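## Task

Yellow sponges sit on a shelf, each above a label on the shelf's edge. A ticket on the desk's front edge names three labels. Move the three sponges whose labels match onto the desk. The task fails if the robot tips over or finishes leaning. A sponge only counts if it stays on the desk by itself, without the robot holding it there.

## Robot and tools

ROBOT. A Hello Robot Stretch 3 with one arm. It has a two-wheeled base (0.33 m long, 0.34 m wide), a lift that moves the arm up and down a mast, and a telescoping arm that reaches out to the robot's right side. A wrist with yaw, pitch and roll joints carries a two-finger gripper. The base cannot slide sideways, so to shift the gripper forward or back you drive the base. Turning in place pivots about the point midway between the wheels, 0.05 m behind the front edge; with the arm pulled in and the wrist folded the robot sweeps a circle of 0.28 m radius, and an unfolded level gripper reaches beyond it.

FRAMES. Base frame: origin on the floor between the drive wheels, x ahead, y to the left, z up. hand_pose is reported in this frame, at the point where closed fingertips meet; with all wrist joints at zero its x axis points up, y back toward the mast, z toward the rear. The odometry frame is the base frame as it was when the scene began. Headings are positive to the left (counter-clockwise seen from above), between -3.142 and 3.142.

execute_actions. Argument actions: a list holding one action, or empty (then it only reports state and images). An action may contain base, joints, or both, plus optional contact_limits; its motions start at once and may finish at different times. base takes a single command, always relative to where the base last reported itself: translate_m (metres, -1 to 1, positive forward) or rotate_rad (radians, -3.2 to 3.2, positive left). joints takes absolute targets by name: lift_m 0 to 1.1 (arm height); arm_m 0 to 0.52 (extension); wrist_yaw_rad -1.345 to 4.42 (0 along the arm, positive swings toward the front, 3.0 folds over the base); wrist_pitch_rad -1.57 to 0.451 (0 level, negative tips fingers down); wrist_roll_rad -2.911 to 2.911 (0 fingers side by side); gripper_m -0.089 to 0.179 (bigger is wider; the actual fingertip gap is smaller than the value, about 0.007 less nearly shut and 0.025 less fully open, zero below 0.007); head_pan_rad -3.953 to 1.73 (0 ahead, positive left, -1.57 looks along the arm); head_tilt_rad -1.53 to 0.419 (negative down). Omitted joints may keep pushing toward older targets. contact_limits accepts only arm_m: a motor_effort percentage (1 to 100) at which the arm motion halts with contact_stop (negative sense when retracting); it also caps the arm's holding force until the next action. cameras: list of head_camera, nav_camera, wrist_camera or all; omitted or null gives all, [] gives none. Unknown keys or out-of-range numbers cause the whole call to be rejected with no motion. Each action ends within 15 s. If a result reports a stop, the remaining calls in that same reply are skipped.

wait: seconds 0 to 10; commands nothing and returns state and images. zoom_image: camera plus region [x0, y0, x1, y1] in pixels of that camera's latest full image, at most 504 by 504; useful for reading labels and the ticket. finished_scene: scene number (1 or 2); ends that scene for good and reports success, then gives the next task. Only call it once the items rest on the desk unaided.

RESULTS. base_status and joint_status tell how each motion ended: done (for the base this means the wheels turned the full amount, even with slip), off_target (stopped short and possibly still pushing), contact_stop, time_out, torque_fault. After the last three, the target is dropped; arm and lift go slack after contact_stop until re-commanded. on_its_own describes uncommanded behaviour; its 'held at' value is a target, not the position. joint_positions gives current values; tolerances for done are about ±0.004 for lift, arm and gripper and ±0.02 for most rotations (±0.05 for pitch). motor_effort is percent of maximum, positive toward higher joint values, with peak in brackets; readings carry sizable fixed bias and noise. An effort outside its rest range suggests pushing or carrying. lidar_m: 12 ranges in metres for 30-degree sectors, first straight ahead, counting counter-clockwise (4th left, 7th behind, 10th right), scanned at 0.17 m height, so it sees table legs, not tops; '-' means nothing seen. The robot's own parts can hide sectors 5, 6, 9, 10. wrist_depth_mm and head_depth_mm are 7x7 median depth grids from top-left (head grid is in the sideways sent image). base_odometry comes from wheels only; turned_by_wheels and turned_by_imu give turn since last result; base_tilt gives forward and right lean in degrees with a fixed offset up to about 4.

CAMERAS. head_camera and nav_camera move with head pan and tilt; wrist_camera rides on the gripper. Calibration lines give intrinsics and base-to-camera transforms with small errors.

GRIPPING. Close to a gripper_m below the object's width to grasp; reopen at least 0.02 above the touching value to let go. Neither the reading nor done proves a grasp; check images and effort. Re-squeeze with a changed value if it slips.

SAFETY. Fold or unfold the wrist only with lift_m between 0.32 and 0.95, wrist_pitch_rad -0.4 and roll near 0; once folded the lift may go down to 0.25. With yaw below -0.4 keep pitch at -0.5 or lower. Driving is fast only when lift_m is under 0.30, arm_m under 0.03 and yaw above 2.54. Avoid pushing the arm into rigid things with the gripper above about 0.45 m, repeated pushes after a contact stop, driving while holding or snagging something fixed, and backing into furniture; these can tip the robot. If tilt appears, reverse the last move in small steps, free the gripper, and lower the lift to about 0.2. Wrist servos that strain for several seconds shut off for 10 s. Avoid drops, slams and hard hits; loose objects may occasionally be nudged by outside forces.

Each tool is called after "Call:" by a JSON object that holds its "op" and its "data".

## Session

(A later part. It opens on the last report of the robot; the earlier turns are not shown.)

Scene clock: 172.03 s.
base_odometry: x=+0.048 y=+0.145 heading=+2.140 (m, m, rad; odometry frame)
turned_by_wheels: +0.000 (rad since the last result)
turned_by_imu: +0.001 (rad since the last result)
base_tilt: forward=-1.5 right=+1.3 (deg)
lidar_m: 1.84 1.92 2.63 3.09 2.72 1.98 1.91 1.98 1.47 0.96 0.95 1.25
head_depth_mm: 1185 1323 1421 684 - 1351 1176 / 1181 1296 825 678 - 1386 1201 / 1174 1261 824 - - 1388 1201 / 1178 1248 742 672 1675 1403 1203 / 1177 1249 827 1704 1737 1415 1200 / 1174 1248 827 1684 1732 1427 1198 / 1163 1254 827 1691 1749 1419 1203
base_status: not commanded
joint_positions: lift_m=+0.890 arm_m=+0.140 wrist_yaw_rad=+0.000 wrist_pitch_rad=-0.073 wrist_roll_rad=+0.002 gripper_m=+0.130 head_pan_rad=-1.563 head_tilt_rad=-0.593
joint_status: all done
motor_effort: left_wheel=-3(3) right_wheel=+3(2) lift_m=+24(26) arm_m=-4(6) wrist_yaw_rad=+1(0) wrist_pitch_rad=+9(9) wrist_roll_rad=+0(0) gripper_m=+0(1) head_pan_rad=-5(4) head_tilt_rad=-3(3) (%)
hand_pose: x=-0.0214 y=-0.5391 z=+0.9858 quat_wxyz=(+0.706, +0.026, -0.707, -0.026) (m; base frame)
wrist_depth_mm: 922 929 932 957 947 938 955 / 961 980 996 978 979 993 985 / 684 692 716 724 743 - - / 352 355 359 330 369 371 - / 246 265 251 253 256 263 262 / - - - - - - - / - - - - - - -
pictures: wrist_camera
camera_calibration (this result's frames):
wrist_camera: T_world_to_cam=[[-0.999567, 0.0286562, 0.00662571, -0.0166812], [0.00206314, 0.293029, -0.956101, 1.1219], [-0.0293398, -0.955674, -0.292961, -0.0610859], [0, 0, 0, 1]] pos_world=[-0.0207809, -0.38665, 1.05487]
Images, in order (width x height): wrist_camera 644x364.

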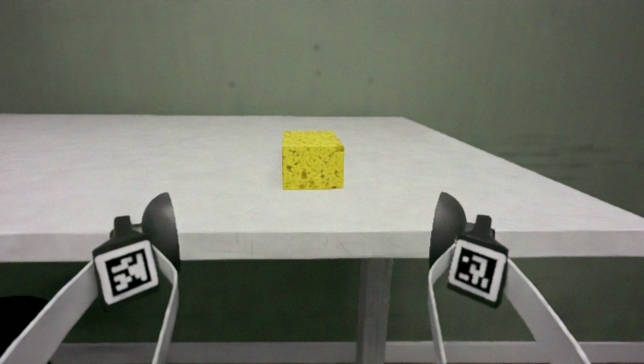

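Call:
{"op": "execute_actions", "data": {"actions": [{"base": {"rotate_rad": 2.056}, "joints": {"arm_m": 0.0, "wrist_pitch_rad": -0.4, "wrist_yaw_rad": 2.62, "lift_m": 0.29, "gripper_m": 0.1, "head_pan_rad": -0.2, "head_tilt_rad": -0.4}}], "cameras": []}}

Call:
{"op": "execute_actions", "data": {"actions": [{"base": {"translate_m": 1.0}}], "cameras": []}}

Call:
{"op": "execute_actions", "data": {"actions": [{"base": {"translate_m": 1.0}}], "cameras": []}}

Call:
{"op": "execute_actions", "data": {"actions": [{"base": {"translate_m": 0.757}}], "cameras": []}}

Call:
{"op": "execute_actions", "data": {"actions": [{"base": {"rotate_rad": 1.075}, "joints": {"lift_m": 0.522, "wrist_yaw_rad": 0.3, "wrist_pitch_rad": -0.05, "gripper_m": 0.175, "arm_m": 0.1, "head_pan_rad": -1.45, "head_tilt_rad": -0.75}}], "cameras": ["head_camera", "wrist_camera"]}}

Scene clock: 178.67 s.
base_odometry: x=+0.048 y=+0.145 heading=-2.087 (m, m, rad; odometry frame)
turned_by_wheels: +2.056 (rad since the last result)
turned_by_imu: +2.078 (rad since the last result)
base_tilt: forward=-1.4 right=+1.2 (deg)
lidar_m: 2.82 2.01 1.91 1.97 1.48 0.96 0.96 0.95 1.84 1.91 2.54 3.10
head_depth_mm: 2755 2985 3196 3059 2150 1643 1327 / 2790 3030 3273 3082 2140 1646 1332 / 2848 3109 3412 3079 2143 1646 1330 / 2955 3151 3460 3090 2138 1651 1337 / 3003 3265 3551 3098 2156 1638 1336 / 3133 3302 3607 3097 2148 1654 1340 / 3095 3231 3345 3138 2146 1646 1340
base_status: done
joint_positions: lift_m=+0.290 arm_m=+0.001 wrist_yaw_rad=+2.618 wrist_pitch_rad=-0.414 wrist_roll_rad=+0.002 gripper_m=+0.100 head_pan_rad=-0.207 head_tilt_rad=-0.408
joint_status: all done
motor_effort: left_wheel=-5(11) right_wheel=+3(9) lift_m=+19(22) arm_m=-4(4) wrist_yaw_rad=+0(3) wrist_pitch_rad=+5(8) wrist_roll_rad=+0(0) gripper_m=+0(81) head_pan_rad=+4(53) head_tilt_rad=+3(19) (%)
hand_pose: x=+0.0911 y=+0.0490 z=+0.3038 quat_wxyz=(+0.320, +0.706, -0.039, +0.630) (m; base frame)
wrist_depth_mm: - - - - - - - / - - - - - - - / 866 874 882 894 903 913 943 / 696 692 703 708 718 730 728 / 574 587 576 583 600 596 602 / 501 - 494 495 489 505 509 / - - 431 435 438 439 444
pictures: none
No camera images: the call's "cameras" was empty. Leave "cameras" out to get every camera's image.

Scene clock: 183.90 s.
base_odometry: x=-0.446 y=-0.725 heading=-2.087 (m, m, rad; odometry frame)
turned_by_wheels: +0.000 (rad since the last result)
turned_by_imu: -0.001 (rad since the last result)
base_tilt: forward=-1.5 right=+1.2 (deg)
lidar_m: 2.13 1.52 1.45 1.48 1.98 1.86 2.06 2.41 2.32 2.38 2.38 2.18
head_depth_mm: 2006 2135 2304 2544 2158 1644 1327 / 2058 2203 2398 2599 2163 1649 1325 / 2118 2248 2419 2638 2137 1642 1335 / 2158 2304 2465 2631 2158 1662 1330 / 2200 2380 2513 2686 2166 1656 1341 / 2267 2449 2612 2824 2162 1646 1332 / 2271 2438 2516 2614 2142 1657 1340
base_status: done
joint_positions: lift_m=+0.290 arm_m=+0.001 wrist_yaw_rad=+2.619 wrist_pitch_rad=-0.414 wrist_roll_rad=+0.002 gripper_m=+0.100 head_pan_rad=-0.207 head_tilt_rad=-0.408
joint_status: not commanded
motor_effort: left_wheel=-3(10) right_wheel=+2(12) lift_m=+19(19) arm_m=-3(4) wrist_yaw_rad=+0(2) wrist_pitch_rad=+5(5) wrist_roll_rad=+0(0) gripper_m=+0(0) head_pan_rad=+4(4) head_tilt_rad=+4(4) (%)
hand_pose: x=+0.0910 y=+0.0490 z=+0.3037 quat_wxyz=(+0.320, +0.706, -0.038, +0.630) (m; base frame)
wrist_depth_mm: - - - - - - - / - - - - - - - / 861 874 880 896 916 897 910 / 690 693 701 708 715 719 727 / 570 588 578 584 595 595 596 / 501 - 495 495 485 504 512 / - - 430 436 438 439 440
pictures: none
No camera images: the call's "cameras" was empty. Leave "cameras" out to get every camera's image.

Scene clock: 189.13 s.
base_odometry: x=-0.941 y=-1.594 heading=-2.088 (m, m, rad; odometry frame)
turned_by_wheels: +0.000 (rad since the last result)
turned_by_imu: -0.001 (rad since the last result)
base_tilt: forward=-1.5 right=+1.3 (deg)
lidar_m: 1.39 1.03 0.98 1.01 1.34 3.18 2.83 2.93 2.77 1.92 1.66 1.29
head_depth_mm: 1263 1364 1428 1510 1691 1590 1330 / 1298 1398 1475 1562 1748 1597 1338 / 1325 1432 1513 1605 1799 1646 1334 / 1359 1476 1549 1629 1822 1658 1328 / 1392 1502 1566 1608 1795 1654 1329 / 1435 1555 1674 1855 2008 1651 1335 / 1466 1575 1679 1756 1819 1651 1341
base_status: done
joint_positions: lift_m=+0.290 arm_m=+0.001 wrist_yaw_rad=+2.619 wrist_pitch_rad=-0.414 wrist_roll_rad=+0.002 gripper_m=+0.100 head_pan_rad=-0.207 head_tilt_rad=-0.407
joint_status: not commanded
motor_effort: left_wheel=-3(10) right_wheel=+2(10) lift_m=+19(19) arm_m=-4(4) wrist_yaw_rad=+1(1) wrist_pitch_rad=+5(5) wrist_roll_rad=+0(0) gripper_m=-1(1) head_pan_rad=+4(6) head_tilt_rad=+3(3) (%)
hand_pose: x=+0.0910 y=+0.0490 z=+0.3037 quat_wxyz=(+0.320, +0.706, -0.038, +0.630) (m; base frame)
wrist_depth_mm: 915 921 921 943 948 968 990 / 996 980 - - - - - / 868 875 886 907 910 921 925 / 683 695 709 710 714 712 728 / 571 587 582 586 599 594 599 / 505 - 494 496 487 506 507 / - - 434 432 437 441 442
pictures: none
No camera images: the call's "cameras" was empty. Leave "cameras" out to get every camera's image.

Scene clock: 193.43 s.
base_odometry: x=-1.315 y=-2.252 heading=-2.088 (m, m, rad; odometry frame)
turned_by_wheels: +0.000 (rad since the last result)
turned_by_imu: -0.001 (rad since the last result)
base_tilt: forward=-1.5 right=+1.2 (deg)
lidar_m: 0.64 0.67 0.63 0.65 0.86 2.13 3.59 3.31 2.69 1.35 0.81 0.86
head_depth_mm: 711 765 820 653 928 913 1137 / 725 784 832 703 957 913 1165 / 745 806 854 706 988 883 1170 / 761 826 875 708 1000 917 1174 / 778 846 922 709 776 881 1233 / 802 868 951 1048 1165 1325 1336 / 823 894 982 1068 1161 1215 1233
base_status: done
joint_positions: lift_m=+0.290 arm_m=+0.001 wrist_yaw_rad=+2.619 wrist_pitch_rad=-0.414 wrist_roll_rad=+0.002 gripper_m=+0.100 head_pan_rad=-0.207 head_tilt_rad=-0.407
joint_status: not commanded
motor_effort: left_wheel=-3(10) right_wheel=+2(10) lift_m=+19(19) arm_m=-4(4) wrist_yaw_rad=+1(1) wrist_pitch_rad=+6(5) wrist_roll_rad=+0(0) gripper_m=-1(1) head_pan_rad=+4(3) head_tilt_rad=+3(4) (%)
hand_pose: x=+0.0910 y=+0.0490 z=+0.3037 quat_wxyz=(+0.320, +0.706, -0.038, +0.630) (m; base frame)
wrist_depth_mm: 590 605 612 626 630 637 648 / 656 661 666 674 686 698 705 / 709 714 725 740 754 767 773 / 688 692 703 706 723 714 720 / 569 585 581 581 596 596 599 / 505 - 495 498 485 508 509 / - - 434 435 434 442 442
pictures: none
No camera images: the call's "cameras" was empty. Leave "cameras" out to get every camera's image.

Scene clock: 196.37 s.
base_odometry: x=-1.315 y=-2.252 heading=-1.013 (m, m, rad; odometry frame)
turned_by_wheels: +1.075 (rad since the last result)
turned_by_imu: +1.085 (rad since the last result)
base_tilt: forward=-1.5 right=+1.2 (deg)
lidar_m: 0.63 0.66 0.88 2.34 4.01 3.27 2.63 1.31 0.81 0.86 0.64 0.66
head_depth_mm: 731 634 931 1028 1343 1261 1143 / 738 632 941 1015 1357 1259 - / 744 630 947 1018 1352 1265 1099 / 748 629 953 990 1347 1250 1136 / 756 627 962 1018 1288 1261 1137 / 759 628 775 882 1428 1306 1132 / 779 846 1050 1266 1456 1304 1137
base_status: done
joint_positions: lift_m=+0.522 arm_m=+0.100 wrist_yaw_rad=+0.302 wrist_pitch_rad=-0.072 wrist_roll_rad=+0.002 gripper_m=+0.175 head_pan_rad=-1.443 head_tilt_rad=-0.741
joint_status: all done
motor_effort: left_wheel=-3(12) right_wheel=+2(9) lift_m=+24(24) arm_m=+6(4) wrist_yaw_rad=+0(1) wrist_pitch_rad=+8(9) wrist_roll_rad=+0(0) gripper_m=-1(84) head_pan_rad=-5(54) head_tilt_rad=-4(24) (%)
hand_pose: x=+0.0539 y=-0.4871 z=+0.6180 quat_wxyz=(+0.702, +0.132, -0.695, +0.080) (m; base frame)
wrist_depth_mm: 586 302 410 488 458 435 411 / 590 324 419 509 480 451 427 / 600 334 432 531 496 469 444 / 606 691 364 338 329 379 382 / 583 558 398 286 274 279 252 / - 754 471 628 580 546 240 / 638 810 481 652 604 559 535
pictures: head_camera (sideways: a quarter turn clockwise sets it upright), wrist_camera
camera_calibration (this result's frames):
head_camera: T_world_to_cam=[[-0.0630864, 0.683135, -0.727562, 0.970827], [0.996298, 0.0857681, -0.00585742, 0.00343493], [0.0584003, -0.725238, -0.686017, 0.855185], [0, 0, 0, 1]] pos_world=[0.00788075, -0.0432875, 1.29303]
wrist_camera: T_world_to_cam=[[-0.962996, -0.269435, 0.00661265, -0.0875415], [-0.0848685, 0.279861, -0.956282, 0.753191], [0.255805, -0.921457, -0.292372, -0.11597], [0, 0, 0, 1]] pos_world=[0.00928592, -0.341238, 0.686936]
Images, in order (width x height): head_camera 896x504, wrist_camera 644x364.

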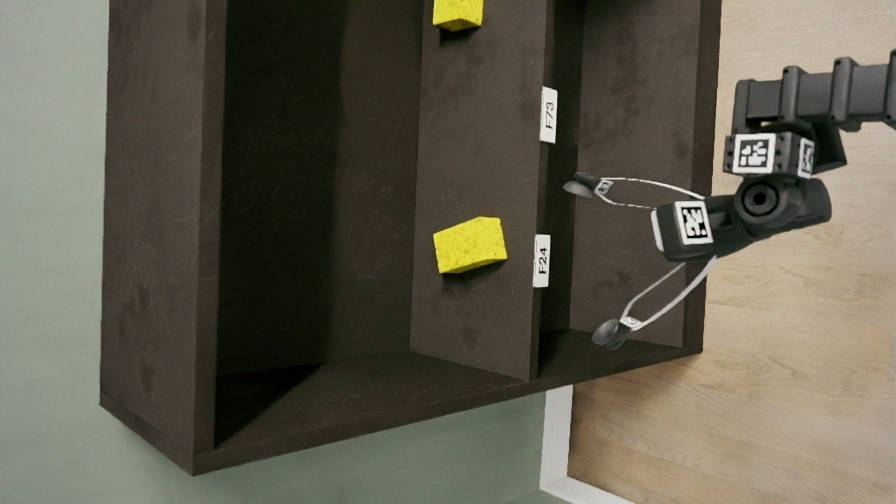

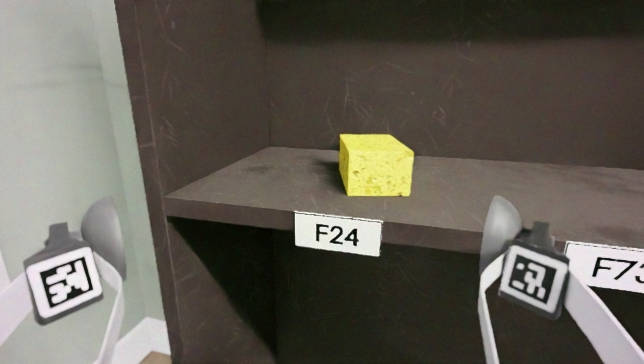

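Call:
{"op": "execute_actions", "data": {"actions": [{"joints": {"lift_m": 0.512, "gripper_m": 0.165, "arm_m": 0.32}, "contact_limits": {"arm_m": 15}}], "cameras": ["wrist_camera"]}}

Scene clock: 199.33 s.
base_odometry: x=-1.315 y=-2.252 heading=-1.013 (m, m, rad; odometry frame)
turned_by_wheels: +0.000 (rad since the last result)
turned_by_imu: +0.001 (rad since the last result)
base_tilt: forward=-1.5 right=+1.3 (deg)
lidar_m: 0.63 0.65 0.88 2.34 4.01 3.27 2.62 1.32 0.81 0.86 0.63 0.66
head_depth_mm: 731 634 929 1022 1341 1254 1143 / 737 633 944 1019 1319 1258 - / 743 629 950 1020 1111 1260 1139 / 749 628 954 1018 1343 1257 1135 / 756 627 960 1015 1306 1251 1132 / 758 627 778 884 1428 1305 1135 / 780 845 1054 1273 1465 1301 1135
base_status: not commanded
joint_positions: lift_m=+0.512 arm_m=+0.320 wrist_yaw_rad=+0.300 wrist_pitch_rad=-0.072 wrist_roll_rad=+0.002 gripper_m=+0.165 head_pan_rad=-1.443 head_tilt_rad=-0.741
joint_status: all done
motor_effort: left_wheel=-3(4) right_wheel=+3(2) lift_m=+19(23) arm_m=+5(5) wrist_yaw_rad=+0(0) wrist_pitch_rad=+8(8) wrist_roll_rad=+0(0) gripper_m=-1(51) head_pan_rad=-5(6) head_tilt_rad=-4(4) (%)
contact_limits: arm_m 15 (drawing in: default 29, maximum 48; extending or still: default 42, maximum 68)
hand_pose: x=+0.0536 y=-0.7071 z=+0.6083 quat_wxyz=(+0.702, +0.131, -0.695, +0.080) (m; base frame)
wrist_depth_mm: 223 286 300 282 265 250 236 / 226 292 316 294 275 261 245 / 229 296 331 307 287 270 255 / 232 288 332 185 297 281 266 / 220 222 132 123 225 243 228 / - 159 114 114 160 161 171 / 133 133 122 120 130 135 136
pictures: wrist_camera
camera_calibration (this result's frames):
wrist_camera: T_world_to_cam=[[-0.96337, -0.268093, 0.00661012, -0.14613], [-0.0844539, 0.2799, -0.956307, 0.805541], [0.254529, -0.921836, -0.292289, -0.32176], [0, 0, 0, 1]] pos_world=[0.00915063, -0.561257, 0.677264]
Images, in order (width x height): wrist_camera 644x364.

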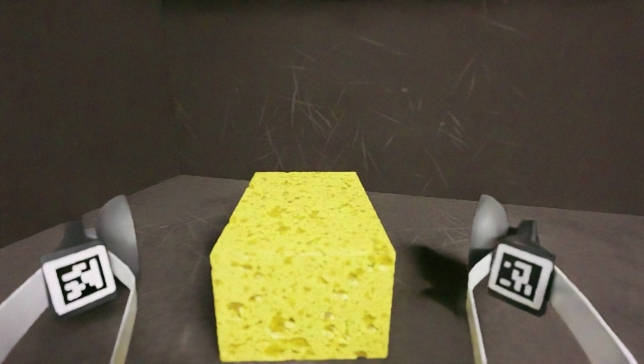

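Call:
{"op": "execute_actions", "data": {"actions": [{"joints": {"gripper_m": 0.027}}], "cameras": []}}

Call:
{"op": "execute_actions", "data": {"actions": [{"joints": {"lift_m": 0.54, "arm_m": 0.12}}], "cameras": ["wrist_camera"]}}

Call:
{"op": "execute_actions", "data": {"actions": [{"base": {"rotate_rad": 2.132}, "joints": {"arm_m": 0.0, "wrist_pitch_rad": -0.4, "wrist_yaw_rad": 2.62, "lift_m": 0.29, "head_pan_rad": -0.3, "head_tilt_rad": -0.45}}], "cameras": ["wrist_camera"]}}

Call:
{"op": "execute_actions", "data": {"actions": [{"base": {"translate_m": 1.0}}], "cameras": []}}

Call:
{"op": "execute_actions", "data": {"actions": [{"base": {"translate_m": 1.0}}], "cameras": []}}

Call:
{"op": "execute_actions", "data": {"actions": [{"base": {"translate_m": 0.86}}], "cameras": []}}

Call:
{"op": "execute_actions", "data": {"actions": [{"base": {"rotate_rad": 1.02}, "joints": {"lift_m": 0.905, "arm_m": 0.06, "wrist_yaw_rad": 0.0, "wrist_pitch_rad": -0.05, "head_pan_rad": -1.57, "head_tilt_rad": -0.6}}], "cameras": ["wrist_camera", "head_camera"]}}

Scene clock: 201.40 s.
base_odometry: x=-1.315 y=-2.252 heading=-1.013 (m, m, rad; odometry frame)
turned_by_wheels: +0.000 (rad since the last result)
turned_by_imu: +0.000 (rad since the last result)
base_tilt: forward=-1.4 right=+1.3 (deg)
lidar_m: 0.63 0.66 0.88 2.35 3.57 3.27 2.63 1.31 0.81 0.86 0.63 0.66
head_depth_mm: 730 634 934 1022 1334 1258 1138 / 735 632 939 1020 1325 1262 - / 740 631 949 1021 1114 1262 1134 / 748 629 952 1036 1358 1260 1134 / 754 627 959 1016 1310 1261 1135 / 756 627 775 884 1428 1311 1137 / 778 843 1050 1268 1450 1303 1137
base_status: not commanded
joint_positions: lift_m=+0.512 arm_m=+0.320 wrist_yaw_rad=+0.300 wrist_pitch_rad=-0.072 wrist_roll_rad=+0.002 gripper_m=+0.028 head_pan_rad=-1.443 head_tilt_rad=-0.741
joint_status: all done
motor_effort: left_wheel=-4(4) right_wheel=+3(2) lift_m=+19(19) arm_m=+6(5) wrist_yaw_rad=+0(1) wrist_pitch_rad=+8(8) wrist_roll_rad=+0(0) gripper_m=-20(94) head_pan_rad=-4(6) head_tilt_rad=-4(4) (%)
hand_pose: x=+0.0536 y=-0.7071 z=+0.6083 quat_wxyz=(+0.702, +0.131, -0.695, +0.080) (m; base frame)
wrist_depth_mm: 223 287 303 281 263 249 236 / 227 291 314 292 275 259 245 / 228 296 331 308 287 270 255 / 232 286 330 185 299 281 264 / 218 221 123 123 138 226 228 / 166 166 113 114 153 170 170 / 139 133 122 121 130 135 136
pictures: none
No camera images: the call's "cameras" was empty. Leave "cameras" out to get every camera's image.

Scene clock: 204.10 s.
base_odometry: x=-1.315 y=-2.252 heading=-1.013 (m, m, rad; odometry frame)
turned_by_wheels: +0.000 (rad since the last result)
turned_by_imu: +0.000 (rad since the last result)
base_tilt: forward=-1.5 right=+1.3 (deg)
lidar_m: 0.63 0.65 0.88 2.34 3.99 3.28 2.63 1.32 0.81 0.86 0.63 0.66
head_depth_mm: 733 634 938 1022 1339 1257 1141 / 738 633 941 1023 1349 1258 - / 743 629 951 1018 1353 1262 1116 / 750 631 952 1018 843 1251 1138 / 754 628 962 1016 1292 1260 1135 / 758 628 775 886 1426 1308 1133 / 781 845 1043 1266 1453 1305 1131
base_status: not commanded
joint_positions: lift_m=+0.540 arm_m=+0.120 wrist_yaw_rad=+0.300 wrist_pitch_rad=-0.072 wrist_roll_rad=+0.002 gripper_m=+0.028 head_pan_rad=-1.443 head_tilt_rad=-0.741
joint_status: all done
motor_effort: left_wheel=-4(4) right_wheel=+3(2) lift_m=+24(26) arm_m=-4(5) wrist_yaw_rad=+0(1) wrist_pitch_rad=+8(8) wrist_roll_rad=+0(0) gripper_m=-21(20) head_pan_rad=-5(5) head_tilt_rad=-4(4) (%)
hand_pose: x=+0.0536 y=-0.5078 z=+0.6360 quat_wxyz=(+0.702, +0.131, -0.695, +0.080) (m; base frame)
wrist_depth_mm: 589 277 417 472 440 420 394 / 588 294 423 492 462 434 409 / 604 314 438 516 481 448 424 / 611 325 388 192 434 443 432 / 613 714 123 124 139 291 294 / 631 722 113 114 400 242 230 / 624 562 121 120 572 545 502
pictures: wrist_camera
camera_calibration (this result's frames):
wrist_camera: T_world_to_cam=[[-0.96337, -0.268094, 0.00660999, -0.092872], [-0.0844541, 0.2799, -0.956307, 0.776208], [0.25453, -0.921836, -0.292289, -0.129914], [0, 0, 0, 1]] pos_world=[0.00915073, -0.361918, 0.704935]
Images, in order (width x height): wrist_camera 644x364.

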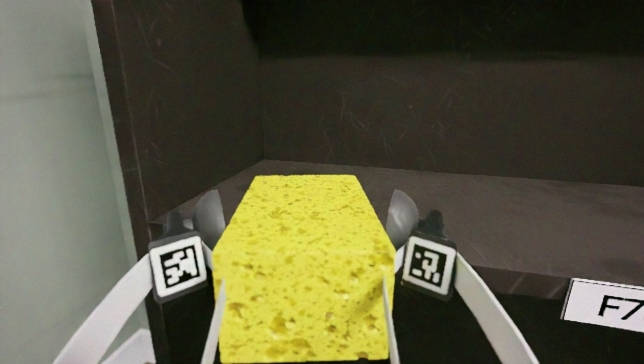

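Scene clock: 208.03 s.
base_odometry: x=-1.315 y=-2.252 heading=+1.119 (m, m, rad; odometry frame)
turned_by_wheels: +2.132 (rad since the last result)
turned_by_imu: +2.152 (rad since the last result)
base_tilt: forward=-1.4 right=+1.3 (deg)
lidar_m: 3.59 3.22 2.63 1.27 0.81 0.85 0.63 0.65 0.63 0.66 0.92 2.70
head_depth_mm: 3158 3447 3602 2793 2009 1561 1289 / 3241 3529 3812 2816 2001 1573 1290 / 3275 3604 3868 2802 2021 1572 1296 / 3348 3645 3920 2797 2015 1576 1289 / 3446 3709 - 2803 2022 1570 1294 / 3490 3774 - 2812 2048 1579 1298 / 3582 3899 3870 2809 2015 1583 1296
base_status: done
joint_positions: lift_m=+0.290 arm_m=+0.001 wrist_yaw_rad=+2.619 wrist_pitch_rad=-0.415 wrist_roll_rad=+0.002 gripper_m=+0.028 head_pan_rad=-0.307 head_tilt_rad=-0.458
joint_status: all done
motor_effort: left_wheel=-4(11) right_wheel=+3(11) lift_m=+19(22) arm_m=-4(3) wrist_yaw_rad=+1(0) wrist_pitch_rad=+6(8) wrist_roll_rad=+0(0) gripper_m=-20(20) head_pan_rad=+4(53) head_tilt_rad=+3(23) (%)
hand_pose: x=+0.0910 y=+0.0489 z=+0.3034 quat_wxyz=(+0.320, +0.706, -0.038, +0.630) (m; base frame)
wrist_depth_mm: - - - - - - - / - - - - - - - / 867 869 885 886 900 903 918 / 690 696 702 191 716 719 723 / 570 572 123 124 139 593 592 / 503 502 113 114 473 506 507 / - - 119 120 427 440 444
pictures: wrist_camera
camera_calibration (this result's frames):
wrist_camera: T_world_to_cam=[[0.853494, -0.520858, 0.0159575, -0.0611993], [-0.299959, -0.516101, -0.802287, 0.317269], [0.426114, 0.679961, -0.596725, 0.275027], [0, 0, 0, 1]] pos_world=[0.0302078, -0.0551414, 0.419633]
Images, in order (width x height): wrist_camera 644x364.

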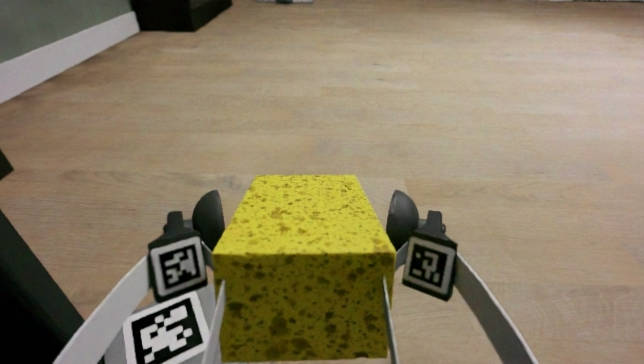

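Scene clock: 213.27 s.
base_odometry: x=-0.878 y=-1.353 heading=+1.119 (m, m, rad; odometry frame)
turned_by_wheels: +0.000 (rad since the last result)
turned_by_imu: -0.001 (rad since the last result)
base_tilt: forward=-1.6 right=+1.2 (deg)
lidar_m: 2.82 2.70 2.61 2.35 1.82 1.47 1.60 1.19 1.15 1.21 1.67 2.61
head_depth_mm: 2451 2664 2922 2806 2011 1585 1299 / 2491 2731 2937 2801 2011 1575 1286 / 2538 2772 3068 2774 2014 1571 1294 / 2588 2776 3046 2823 2008 1581 1293 / 2631 2824 3209 2840 2021 1578 1294 / 2676 2895 3263 2793 2026 1578 1293 / 2783 2952 3220 2852 2026 1582 1303
base_status: done
joint_positions: lift_m=+0.290 arm_m=+0.001 wrist_yaw_rad=+2.619 wrist_pitch_rad=-0.415 wrist_roll_rad=+0.002 gripper_m=+0.028 head_pan_rad=-0.307 head_tilt_rad=-0.457
joint_status: not commanded
motor_effort: left_wheel=-4(11) right_wheel=+2(11) lift_m=+19(19) arm_m=-4(4) wrist_yaw_rad=+2(1) wrist_pitch_rad=+6(6) wrist_roll_rad=+0(0) gripper_m=-20(20) head_pan_rad=+5(4) head_tilt_rad=+4(3) (%)
hand_pose: x=+0.0909 y=+0.0489 z=+0.3034 quat_wxyz=(+0.320, +0.706, -0.038, +0.630) (m; base frame)
wrist_depth_mm: - - - - - - - / - - - - - - - / 859 865 872 890 906 913 904 / 681 694 703 191 715 724 725 / 572 580 123 124 139 591 598 / 501 505 112 114 473 500 500 / - - 119 120 423 437 443
pictures: none
No camera images: the call's "cameras" was empty. Leave "cameras" out to get every camera's image.

Scene clock: 218.50 s.
base_odometry: x=-0.441 y=-0.453 heading=+1.119 (m, m, rad; odometry frame)
turned_by_wheels: +0.000 (rad since the last result)
turned_by_imu: -0.001 (rad since the last result)
base_tilt: forward=-1.5 right=+1.2 (deg)
lidar_m: 1.68 2.14 2.09 2.19 2.42 2.38 2.33 1.72 1.67 1.74 2.22 1.69
head_depth_mm: 1730 1869 2066 2269 2017 1588 1286 / 1761 1887 2066 2323 2014 1570 1297 / 1790 1950 1685 2376 1962 1574 1287 / 1811 1989 2215 2416 2018 1573 1294 / 1865 2018 2265 2478 2037 1573 1292 / 1920 2065 2341 2435 2022 1572 1290 / 1960 2123 2387 1923 2022 1579 1295
base_status: done
joint_positions: lift_m=+0.290 arm_m=+0.001 wrist_yaw_rad=+2.619 wrist_pitch_rad=-0.415 wrist_roll_rad=+0.002 gripper_m=+0.028 head_pan_rad=-0.307 head_tilt_rad=-0.457
joint_status: not commanded
motor_effort: left_wheel=-4(11) right_wheel=+2(10) lift_m=+19(19) arm_m=-4(4) wrist_yaw_rad=+1(1) wrist_pitch_rad=+6(6) wrist_roll_rad=+0(0) gripper_m=-20(19) head_pan_rad=+4(5) head_tilt_rad=+3(3) (%)
hand_pose: x=+0.0909 y=+0.0489 z=+0.3034 quat_wxyz=(+0.320, +0.706, -0.038, +0.630) (m; base frame)
wrist_depth_mm: - - - - - - - / - - - - - - - / 865 871 868 886 905 908 927 / 692 688 700 191 710 716 733 / 571 576 123 124 140 593 602 / 506 505 113 114 470 504 507 / - - 118 120 425 439 440
pictures: none
No camera images: the call's "cameras" was empty. Leave "cameras" out to get every camera's image.

Scene clock: 223.27 s.
base_odometry: x=-0.066 y=+0.321 heading=+1.119 (m, m, rad; odometry frame)
turned_by_wheels: +0.000 (rad since the last result)
turned_by_imu: -0.001 (rad since the last result)
base_tilt: forward=-1.5 right=+1.3 (deg)
lidar_m: 0.82 1.68 1.63 1.72 2.40 3.08 2.95 2.19 2.11 1.97 1.01 1.41
head_depth_mm: 1100 1218 1209 749 1632 1565 1288 / 1126 1242 1216 746 1673 1573 1292 / 1148 1277 1218 751 1729 1574 1287 / 1191 1302 1219 731 1780 1578 1294 / 1213 1325 1222 736 1717 1524 1293 / 1236 1359 1228 797 1152 1516 1263 / 1265 1395 1223 802 1154 1497 1293
base_status: done
joint_positions: lift_m=+0.290 arm_m=+0.001 wrist_yaw_rad=+2.619 wrist_pitch_rad=-0.415 wrist_roll_rad=+0.002 gripper_m=+0.028 head_pan_rad=-0.307 head_tilt_rad=-0.457
joint_status: not commanded
motor_effort: left_wheel=-3(9) right_wheel=+2(11) lift_m=+19(19) arm_m=-4(3) wrist_yaw_rad=+1(1) wrist_pitch_rad=+6(6) wrist_roll_rad=+0(0) gripper_m=-20(20) head_pan_rad=+5(4) head_tilt_rad=+3(3) (%)
hand_pose: x=+0.0909 y=+0.0489 z=+0.3034 quat_wxyz=(+0.320, +0.706, -0.038, +0.630) (m; base frame)
wrist_depth_mm: - - - - - - - / - - - - - - - / 864 873 867 888 898 907 925 / 685 693 697 190 712 721 721 / 576 572 123 124 139 595 598 / 502 508 113 114 472 507 508 / - - 119 120 425 439 440
pictures: none
No camera images: the call's "cameras" was empty. Leave "cameras" out to get every camera's image.

Scene clock: 229.70 s.
base_odometry: x=-0.066 y=+0.321 heading=+2.139 (m, m, rad; odometry frame)
turned_by_wheels: +1.020 (rad since the last result)
turned_by_imu: +1.030 (rad since the last result)
base_tilt: forward=-1.5 right=+1.3 (deg)
lidar_m: 1.63 1.71 2.33 3.09 3.01 2.19 2.11 2.02 1.01 1.41 0.82 1.30
head_depth_mm: 1181 1264 784 1724 - - 1156 / 1183 1257 762 1192 - - 1150 / 1170 1252 826 674 - - 1177 / 1168 1248 825 520 - 1428 1190 / 1167 1252 826 1651 1739 1418 1204 / 1165 1252 783 1683 1732 1421 1201 / 1155 1251 783 1169 1586 1390 1197
base_status: done
joint_positions: lift_m=+0.905 arm_m=+0.060 wrist_yaw_rad=+0.002 wrist_pitch_rad=-0.074 wrist_roll_rad=+0.002 gripper_m=+0.028 head_pan_rad=-1.563 head_tilt_rad=-0.593
joint_status: all done
motor_effort: left_wheel=-4(15) right_wheel=+3(10) lift_m=+24(24) arm_m=+5(5) wrist_yaw_rad=+0(0) wrist_pitch_rad=+9(10) wrist_roll_rad=+0(0) gripper_m=-20(20) head_pan_rad=-3(52) head_tilt_rad=-3(16) (%)
hand_pose: x=-0.0211 y=-0.4584 z=+1.0006 quat_wxyz=(+0.706, +0.027, -0.707, -0.026) (m; base frame)
wrist_depth_mm: - 983 - - - - - / - - - - - - - / 771 787 803 826 851 - - / 401 382 406 192 415 414 426 / 319 319 123 124 140 - - / - - 113 114 779 - - / 697 747 121 120 854 - -
pictures: head_camera (sideways: a quarter turn clockwise sets it upright), wrist_camera
camera_calibration (this result's frames):
head_camera: T_world_to_cam=[[0.020026, 0.570956, -0.820736, 1.09177], [0.999405, -0.0344858, 0.000394956, -0.0047234], [-0.0280783, -0.820256, -0.571307, 0.706495], [0, 0, 0, 1]] pos_world=[0.00269396, -0.0440101, 1.29968]
wrist_camera: T_world_to_cam=[[-0.999607, 0.0272281, 0.00667371, -0.0194339], [0.00162207, 0.293833, -0.955855, 1.11251], [-0.0279871, -0.955469, -0.293762, 0.0212747], [0, 0, 0, 1]] pos_world=[-0.0206354, -0.306035, 1.06977]
Images, in order (width x height): head_camera 896x504, wrist_camera 644x364.

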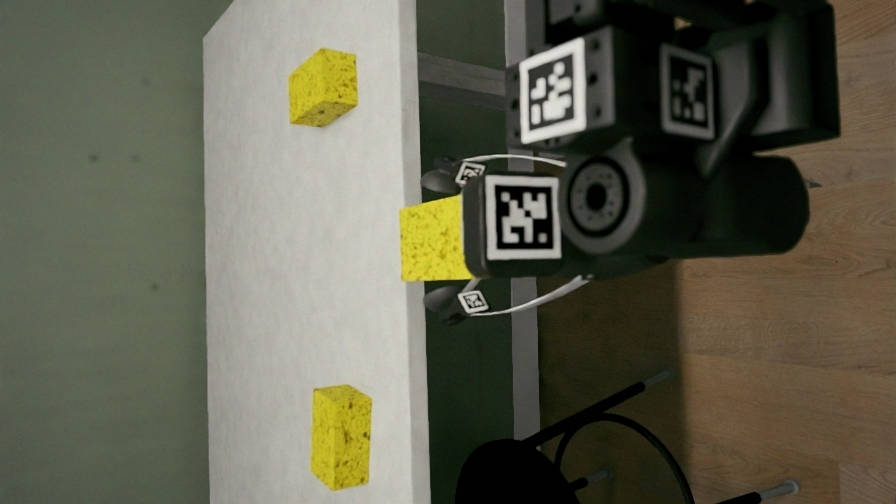

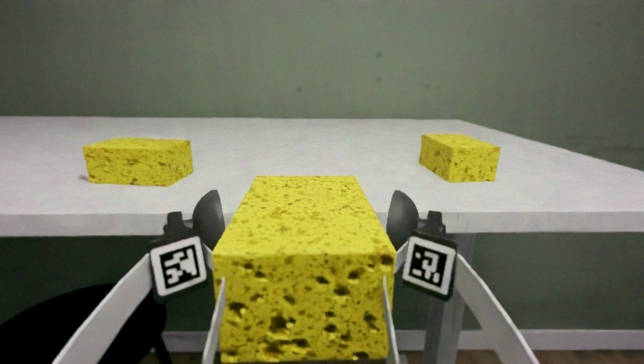

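Call:
{"op": "execute_actions", "data": {"actions": [{"joints": {"arm_m": 0.34}, "contact_limits": {"arm_m": 15}}], "cameras": []}}

Call:
{"op": "execute_actions", "data": {"actions": [{"joints": {"lift_m": 0.885}}], "cameras": []}}

Call:
{"op": "execute_actions", "data": {"actions": [{"joints": {"gripper_m": 0.12}}], "cameras": []}}

Call:
{"op": "execute_actions", "data": {"actions": [{"joints": {"arm_m": 0.22, "lift_m": 0.89}}], "cameras": ["wrist_camera", "head_camera"]}}

Scene clock: 233.13 s.
base_odometry: x=-0.066 y=+0.321 heading=+2.139 (m, m, rad; odometry frame)
turned_by_wheels: +0.000 (rad since the last result)
turned_by_imu: +0.001 (rad since the last result)
base_tilt: forward=-1.5 right=+1.3 (deg)
lidar_m: 1.63 1.71 2.33 3.09 3.03 2.20 2.11 2.02 1.01 1.41 0.82 1.31
head_depth_mm: 1183 1262 825 - - 1383 1205 / 1179 1249 959 1716 1560 1408 1201 / 1177 1249 - 1725 1731 1428 1199 / 1169 1244 996 1733 1741 1423 1206 / 1167 1242 821 1683 1743 1416 1205 / 1161 1253 781 1680 1743 1419 1197 / 1159 1246 779 1172 1590 1387 1206
base_status: not commanded
joint_positions: lift_m=+0.905 arm_m=+0.340 wrist_yaw_rad=+0.000 wrist_pitch_rad=-0.074 wrist_roll_rad=+0.002 gripper_m=+0.028 head_pan_rad=-1.563 head_tilt_rad=-0.593
joint_status: all done
motor_effort: left_wheel=-5(4) right_wheel=+3(3) lift_m=+24(24) arm_m=+6(6) wrist_yaw_rad=-1(0) wrist_pitch_rad=+9(9) wrist_roll_rad=+0(0) gripper_m=-20(20) head_pan_rad=-5(3) head_tilt_rad=-3(3) (%)
contact_limits: arm_m 15 (drawing in: default 29, maximum 48; extending or still: default 42, maximum 68)
hand_pose: x=-0.0214 y=-0.7384 z=+1.0006 quat_wxyz=(+0.706, +0.026, -0.707, -0.026) (m; base frame)
wrist_depth_mm: 754 752 753 748 768 766 759 / 774 785 789 794 793 795 801 / 805 794 819 819 815 833 838 / 397 401 406 192 412 413 423 / 268 268 123 124 140 276 197 / 203 202 113 114 187 208 189 / 169 163 121 120 159 166 167
pictures: none
No camera images: the call's "cameras" was empty. Leave "cameras" out to get every camera's image.

Scene clock: 234.07 s.
base_odometry: x=-0.066 y=+0.321 heading=+2.139 (m, m, rad; odometry frame)
turned_by_wheels: +0.000 (rad since the last result)
turned_by_imu: +0.000 (rad since the last result)
base_tilt: forward=-1.5 right=+1.2 (deg)
lidar_m: 1.63 1.71 2.33 3.09 3.03 2.20 2.11 2.03 1.01 1.41 0.82 1.30
head_depth_mm: 1180 1260 827 675 - 1342 1200 / 1174 1253 927 - 1568 1410 1208 / 1178 1248 931 1777 1737 1430 1204 / 1178 1249 929 1753 1740 1416 1200 / 1167 1251 825 1694 1736 1423 1203 / 1167 1252 786 1677 1737 1420 1199 / 1164 1252 783 1172 1584 1384 1203
base_status: not commanded
joint_positions: lift_m=+0.885 arm_m=+0.340 wrist_yaw_rad=+0.000 wrist_pitch_rad=-0.074 wrist_roll_rad=+0.002 gripper_m=+0.028 head_pan_rad=-1.563 head_tilt_rad=-0.593
joint_status: all done
motor_effort: left_wheel=-4(4) right_wheel=+2(3) lift_m=+19(25) arm_m=+5(6) wrist_yaw_rad=+0(0) wrist_pitch_rad=+9(9) wrist_roll_rad=+0(0) gripper_m=-20(20) head_pan_rad=-5(5) head_tilt_rad=-3(3) (%)
hand_pose: x=-0.0214 y=-0.7384 z=+0.9809 quat_wxyz=(+0.706, +0.026, -0.707, -0.026) (m; base frame)
wrist_depth_mm: 742 748 762 754 752 764 774 / 793 788 783 791 797 799 795 / 642 661 664 679 700 712 844 / 333 335 337 191 345 350 206 / 224 226 123 124 140 231 188 / 170 170 113 114 157 174 174 / 142 137 121 120 133 139 140
pictures: none
No camera images: the call's "cameras" was empty. Leave "cameras" out to get every camera's image.

Scene clock: 235.47 s.
base_odometry: x=-0.066 y=+0.321 heading=+2.139 (m, m, rad; odometry frame)
turned_by_wheels: +0.000 (rad since the last result)
turned_by_imu: +0.000 (rad since the last result)
base_tilt: forward=-1.5 right=+1.3 (deg)
lidar_m: 1.64 1.71 2.33 3.09 3.04 2.19 2.12 2.03 1.01 1.41 0.82 1.31
head_depth_mm: 1183 1258 826 675 - 1349 1196 / 1186 1253 926 - 1573 1410 1202 / 1180 1248 931 1780 1729 1426 1207 / 1172 1250 930 1748 1733 1427 1200 / 1171 1255 825 1685 1739 1420 1203 / 1165 1247 783 1676 1742 1422 1205 / 1159 1247 781 1174 1578 1392 1200
base_status: not commanded
joint_positions: lift_m=+0.885 arm_m=+0.340 wrist_yaw_rad=+0.000 wrist_pitch_rad=-0.074 wrist_roll_rad=+0.002 gripper_m=+0.120 head_pan_rad=-1.563 head_tilt_rad=-0.593
joint_status: all done
motor_effort: left_wheel=-5(4) right_wheel=+3(3) lift_m=+19(19) arm_m=+6(6) wrist_yaw_rad=+1(0) wrist_pitch_rad=+9(9) wrist_roll_rad=+0(0) gripper_m=+1(79) head_pan_rad=-5(4) head_tilt_rad=-3(3) (%)
hand_pose: x=-0.0214 y=-0.7384 z=+0.9809 quat_wxyz=(+0.706, +0.026, -0.707, -0.026) (m; base frame)
wrist_depth_mm: 750 742 743 764 765 765 770 / 780 785 788 797 791 788 793 / 643 650 665 683 696 709 836 / 335 337 339 194 348 352 205 / 224 241 148 130 223 231 189 / 179 159 113 114 157 174 174 / - 136 122 121 133 139 140
pictures: none
No camera images: the call's "cameras" was empty. Leave "cameras" out to get every camera's image.

Scene clock: 237.60 s.
base_odometry: x=-0.066 y=+0.321 heading=+2.139 (m, m, rad; odometry frame)
turned_by_wheels: +0.000 (rad since the last result)
turned_by_imu: +0.000 (rad since the last result)
base_tilt: forward=-1.5 right=+1.3 (deg)
lidar_m: 1.63 1.71 2.33 3.08 3.03 2.20 2.11 2.02 1.01 1.41 0.82 1.30
head_depth_mm: 1180 1260 804 675 - 1417 1201 / 1181 1256 780 - 1431 1408 1204 / 1178 1253 874 - 1681 1423 1194 / 1171 1248 782 - 1688 1415 1205 / 1170 1256 827 1694 1738 1418 1201 / 1165 1252 782 1665 1735 1416 1205 / 1164 1255 781 1168 1586 1382 1201
base_status: not commanded
joint_positions: lift_m=+0.890 arm_m=+0.220 wrist_yaw_rad=+0.000 wrist_pitch_rad=-0.073 wrist_roll_rad=+0.002 gripper_m=+0.120 head_pan_rad=-1.563 head_tilt_rad=-0.593
joint_status: all done
motor_effort: left_wheel=-3(3) right_wheel=+3(2) lift_m=+24(25) arm_m=-4(4) wrist_yaw_rad=+0(0) wrist_pitch_rad=+9(9) wrist_roll_rad=+0(0) gripper_m=+0(0) head_pan_rad=-5(5) head_tilt_rad=-3(3) (%)
hand_pose: x=-0.0214 y=-0.6191 z=+0.9858 quat_wxyz=(+0.706, +0.026, -0.707, -0.026) (m; base frame)
wrist_depth_mm: 850 862 866 866 881 882 882 / 890 911 881 905 921 921 926 / 674 692 713 706 736 748 957 / 233 324 354 233 367 282 257 / 224 254 240 235 243 245 247 / 188 167 180 181 173 183 184 / - 164 166 169 171 174 175
pictures: head_camera (sideways: a quarter turn clockwise sets it upright), wrist_camera
camera_calibration (this result's frames):
head_camera: T_world_to_cam=[[0.0201404, 0.570952, -0.820736, 1.09177], [0.999398, -0.0346861, 0.000394961, -0.00472337], [-0.0282426, -0.82025, -0.571307, 0.706496], [0, 0, 0, 1]] pos_world=[0.00268514, -0.0440094, 1.29968]
wrist_camera: T_world_to_cam=[[-0.999572, 0.028496, 0.00665548, -0.0144775], [0.00199371, 0.293226, -0.956041, 1.14535], [-0.0291949, -0.955618, -0.293157, -0.137312], [0, 0, 0, 1]] pos_world=[-0.0207636, -0.466652, 1.05485]
Images, in order (width x height): head_camera 896x504, wrist_camera 644x364.

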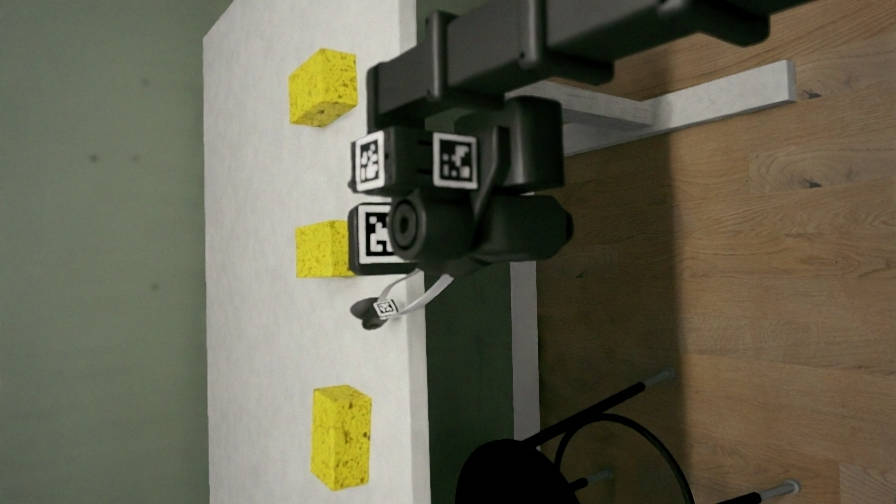

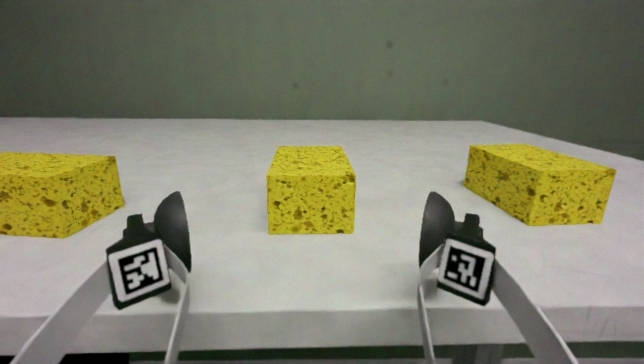

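Call:
{"op": "finished_scene", "data": {"scene": 1}}

The scene is finished: the task was done.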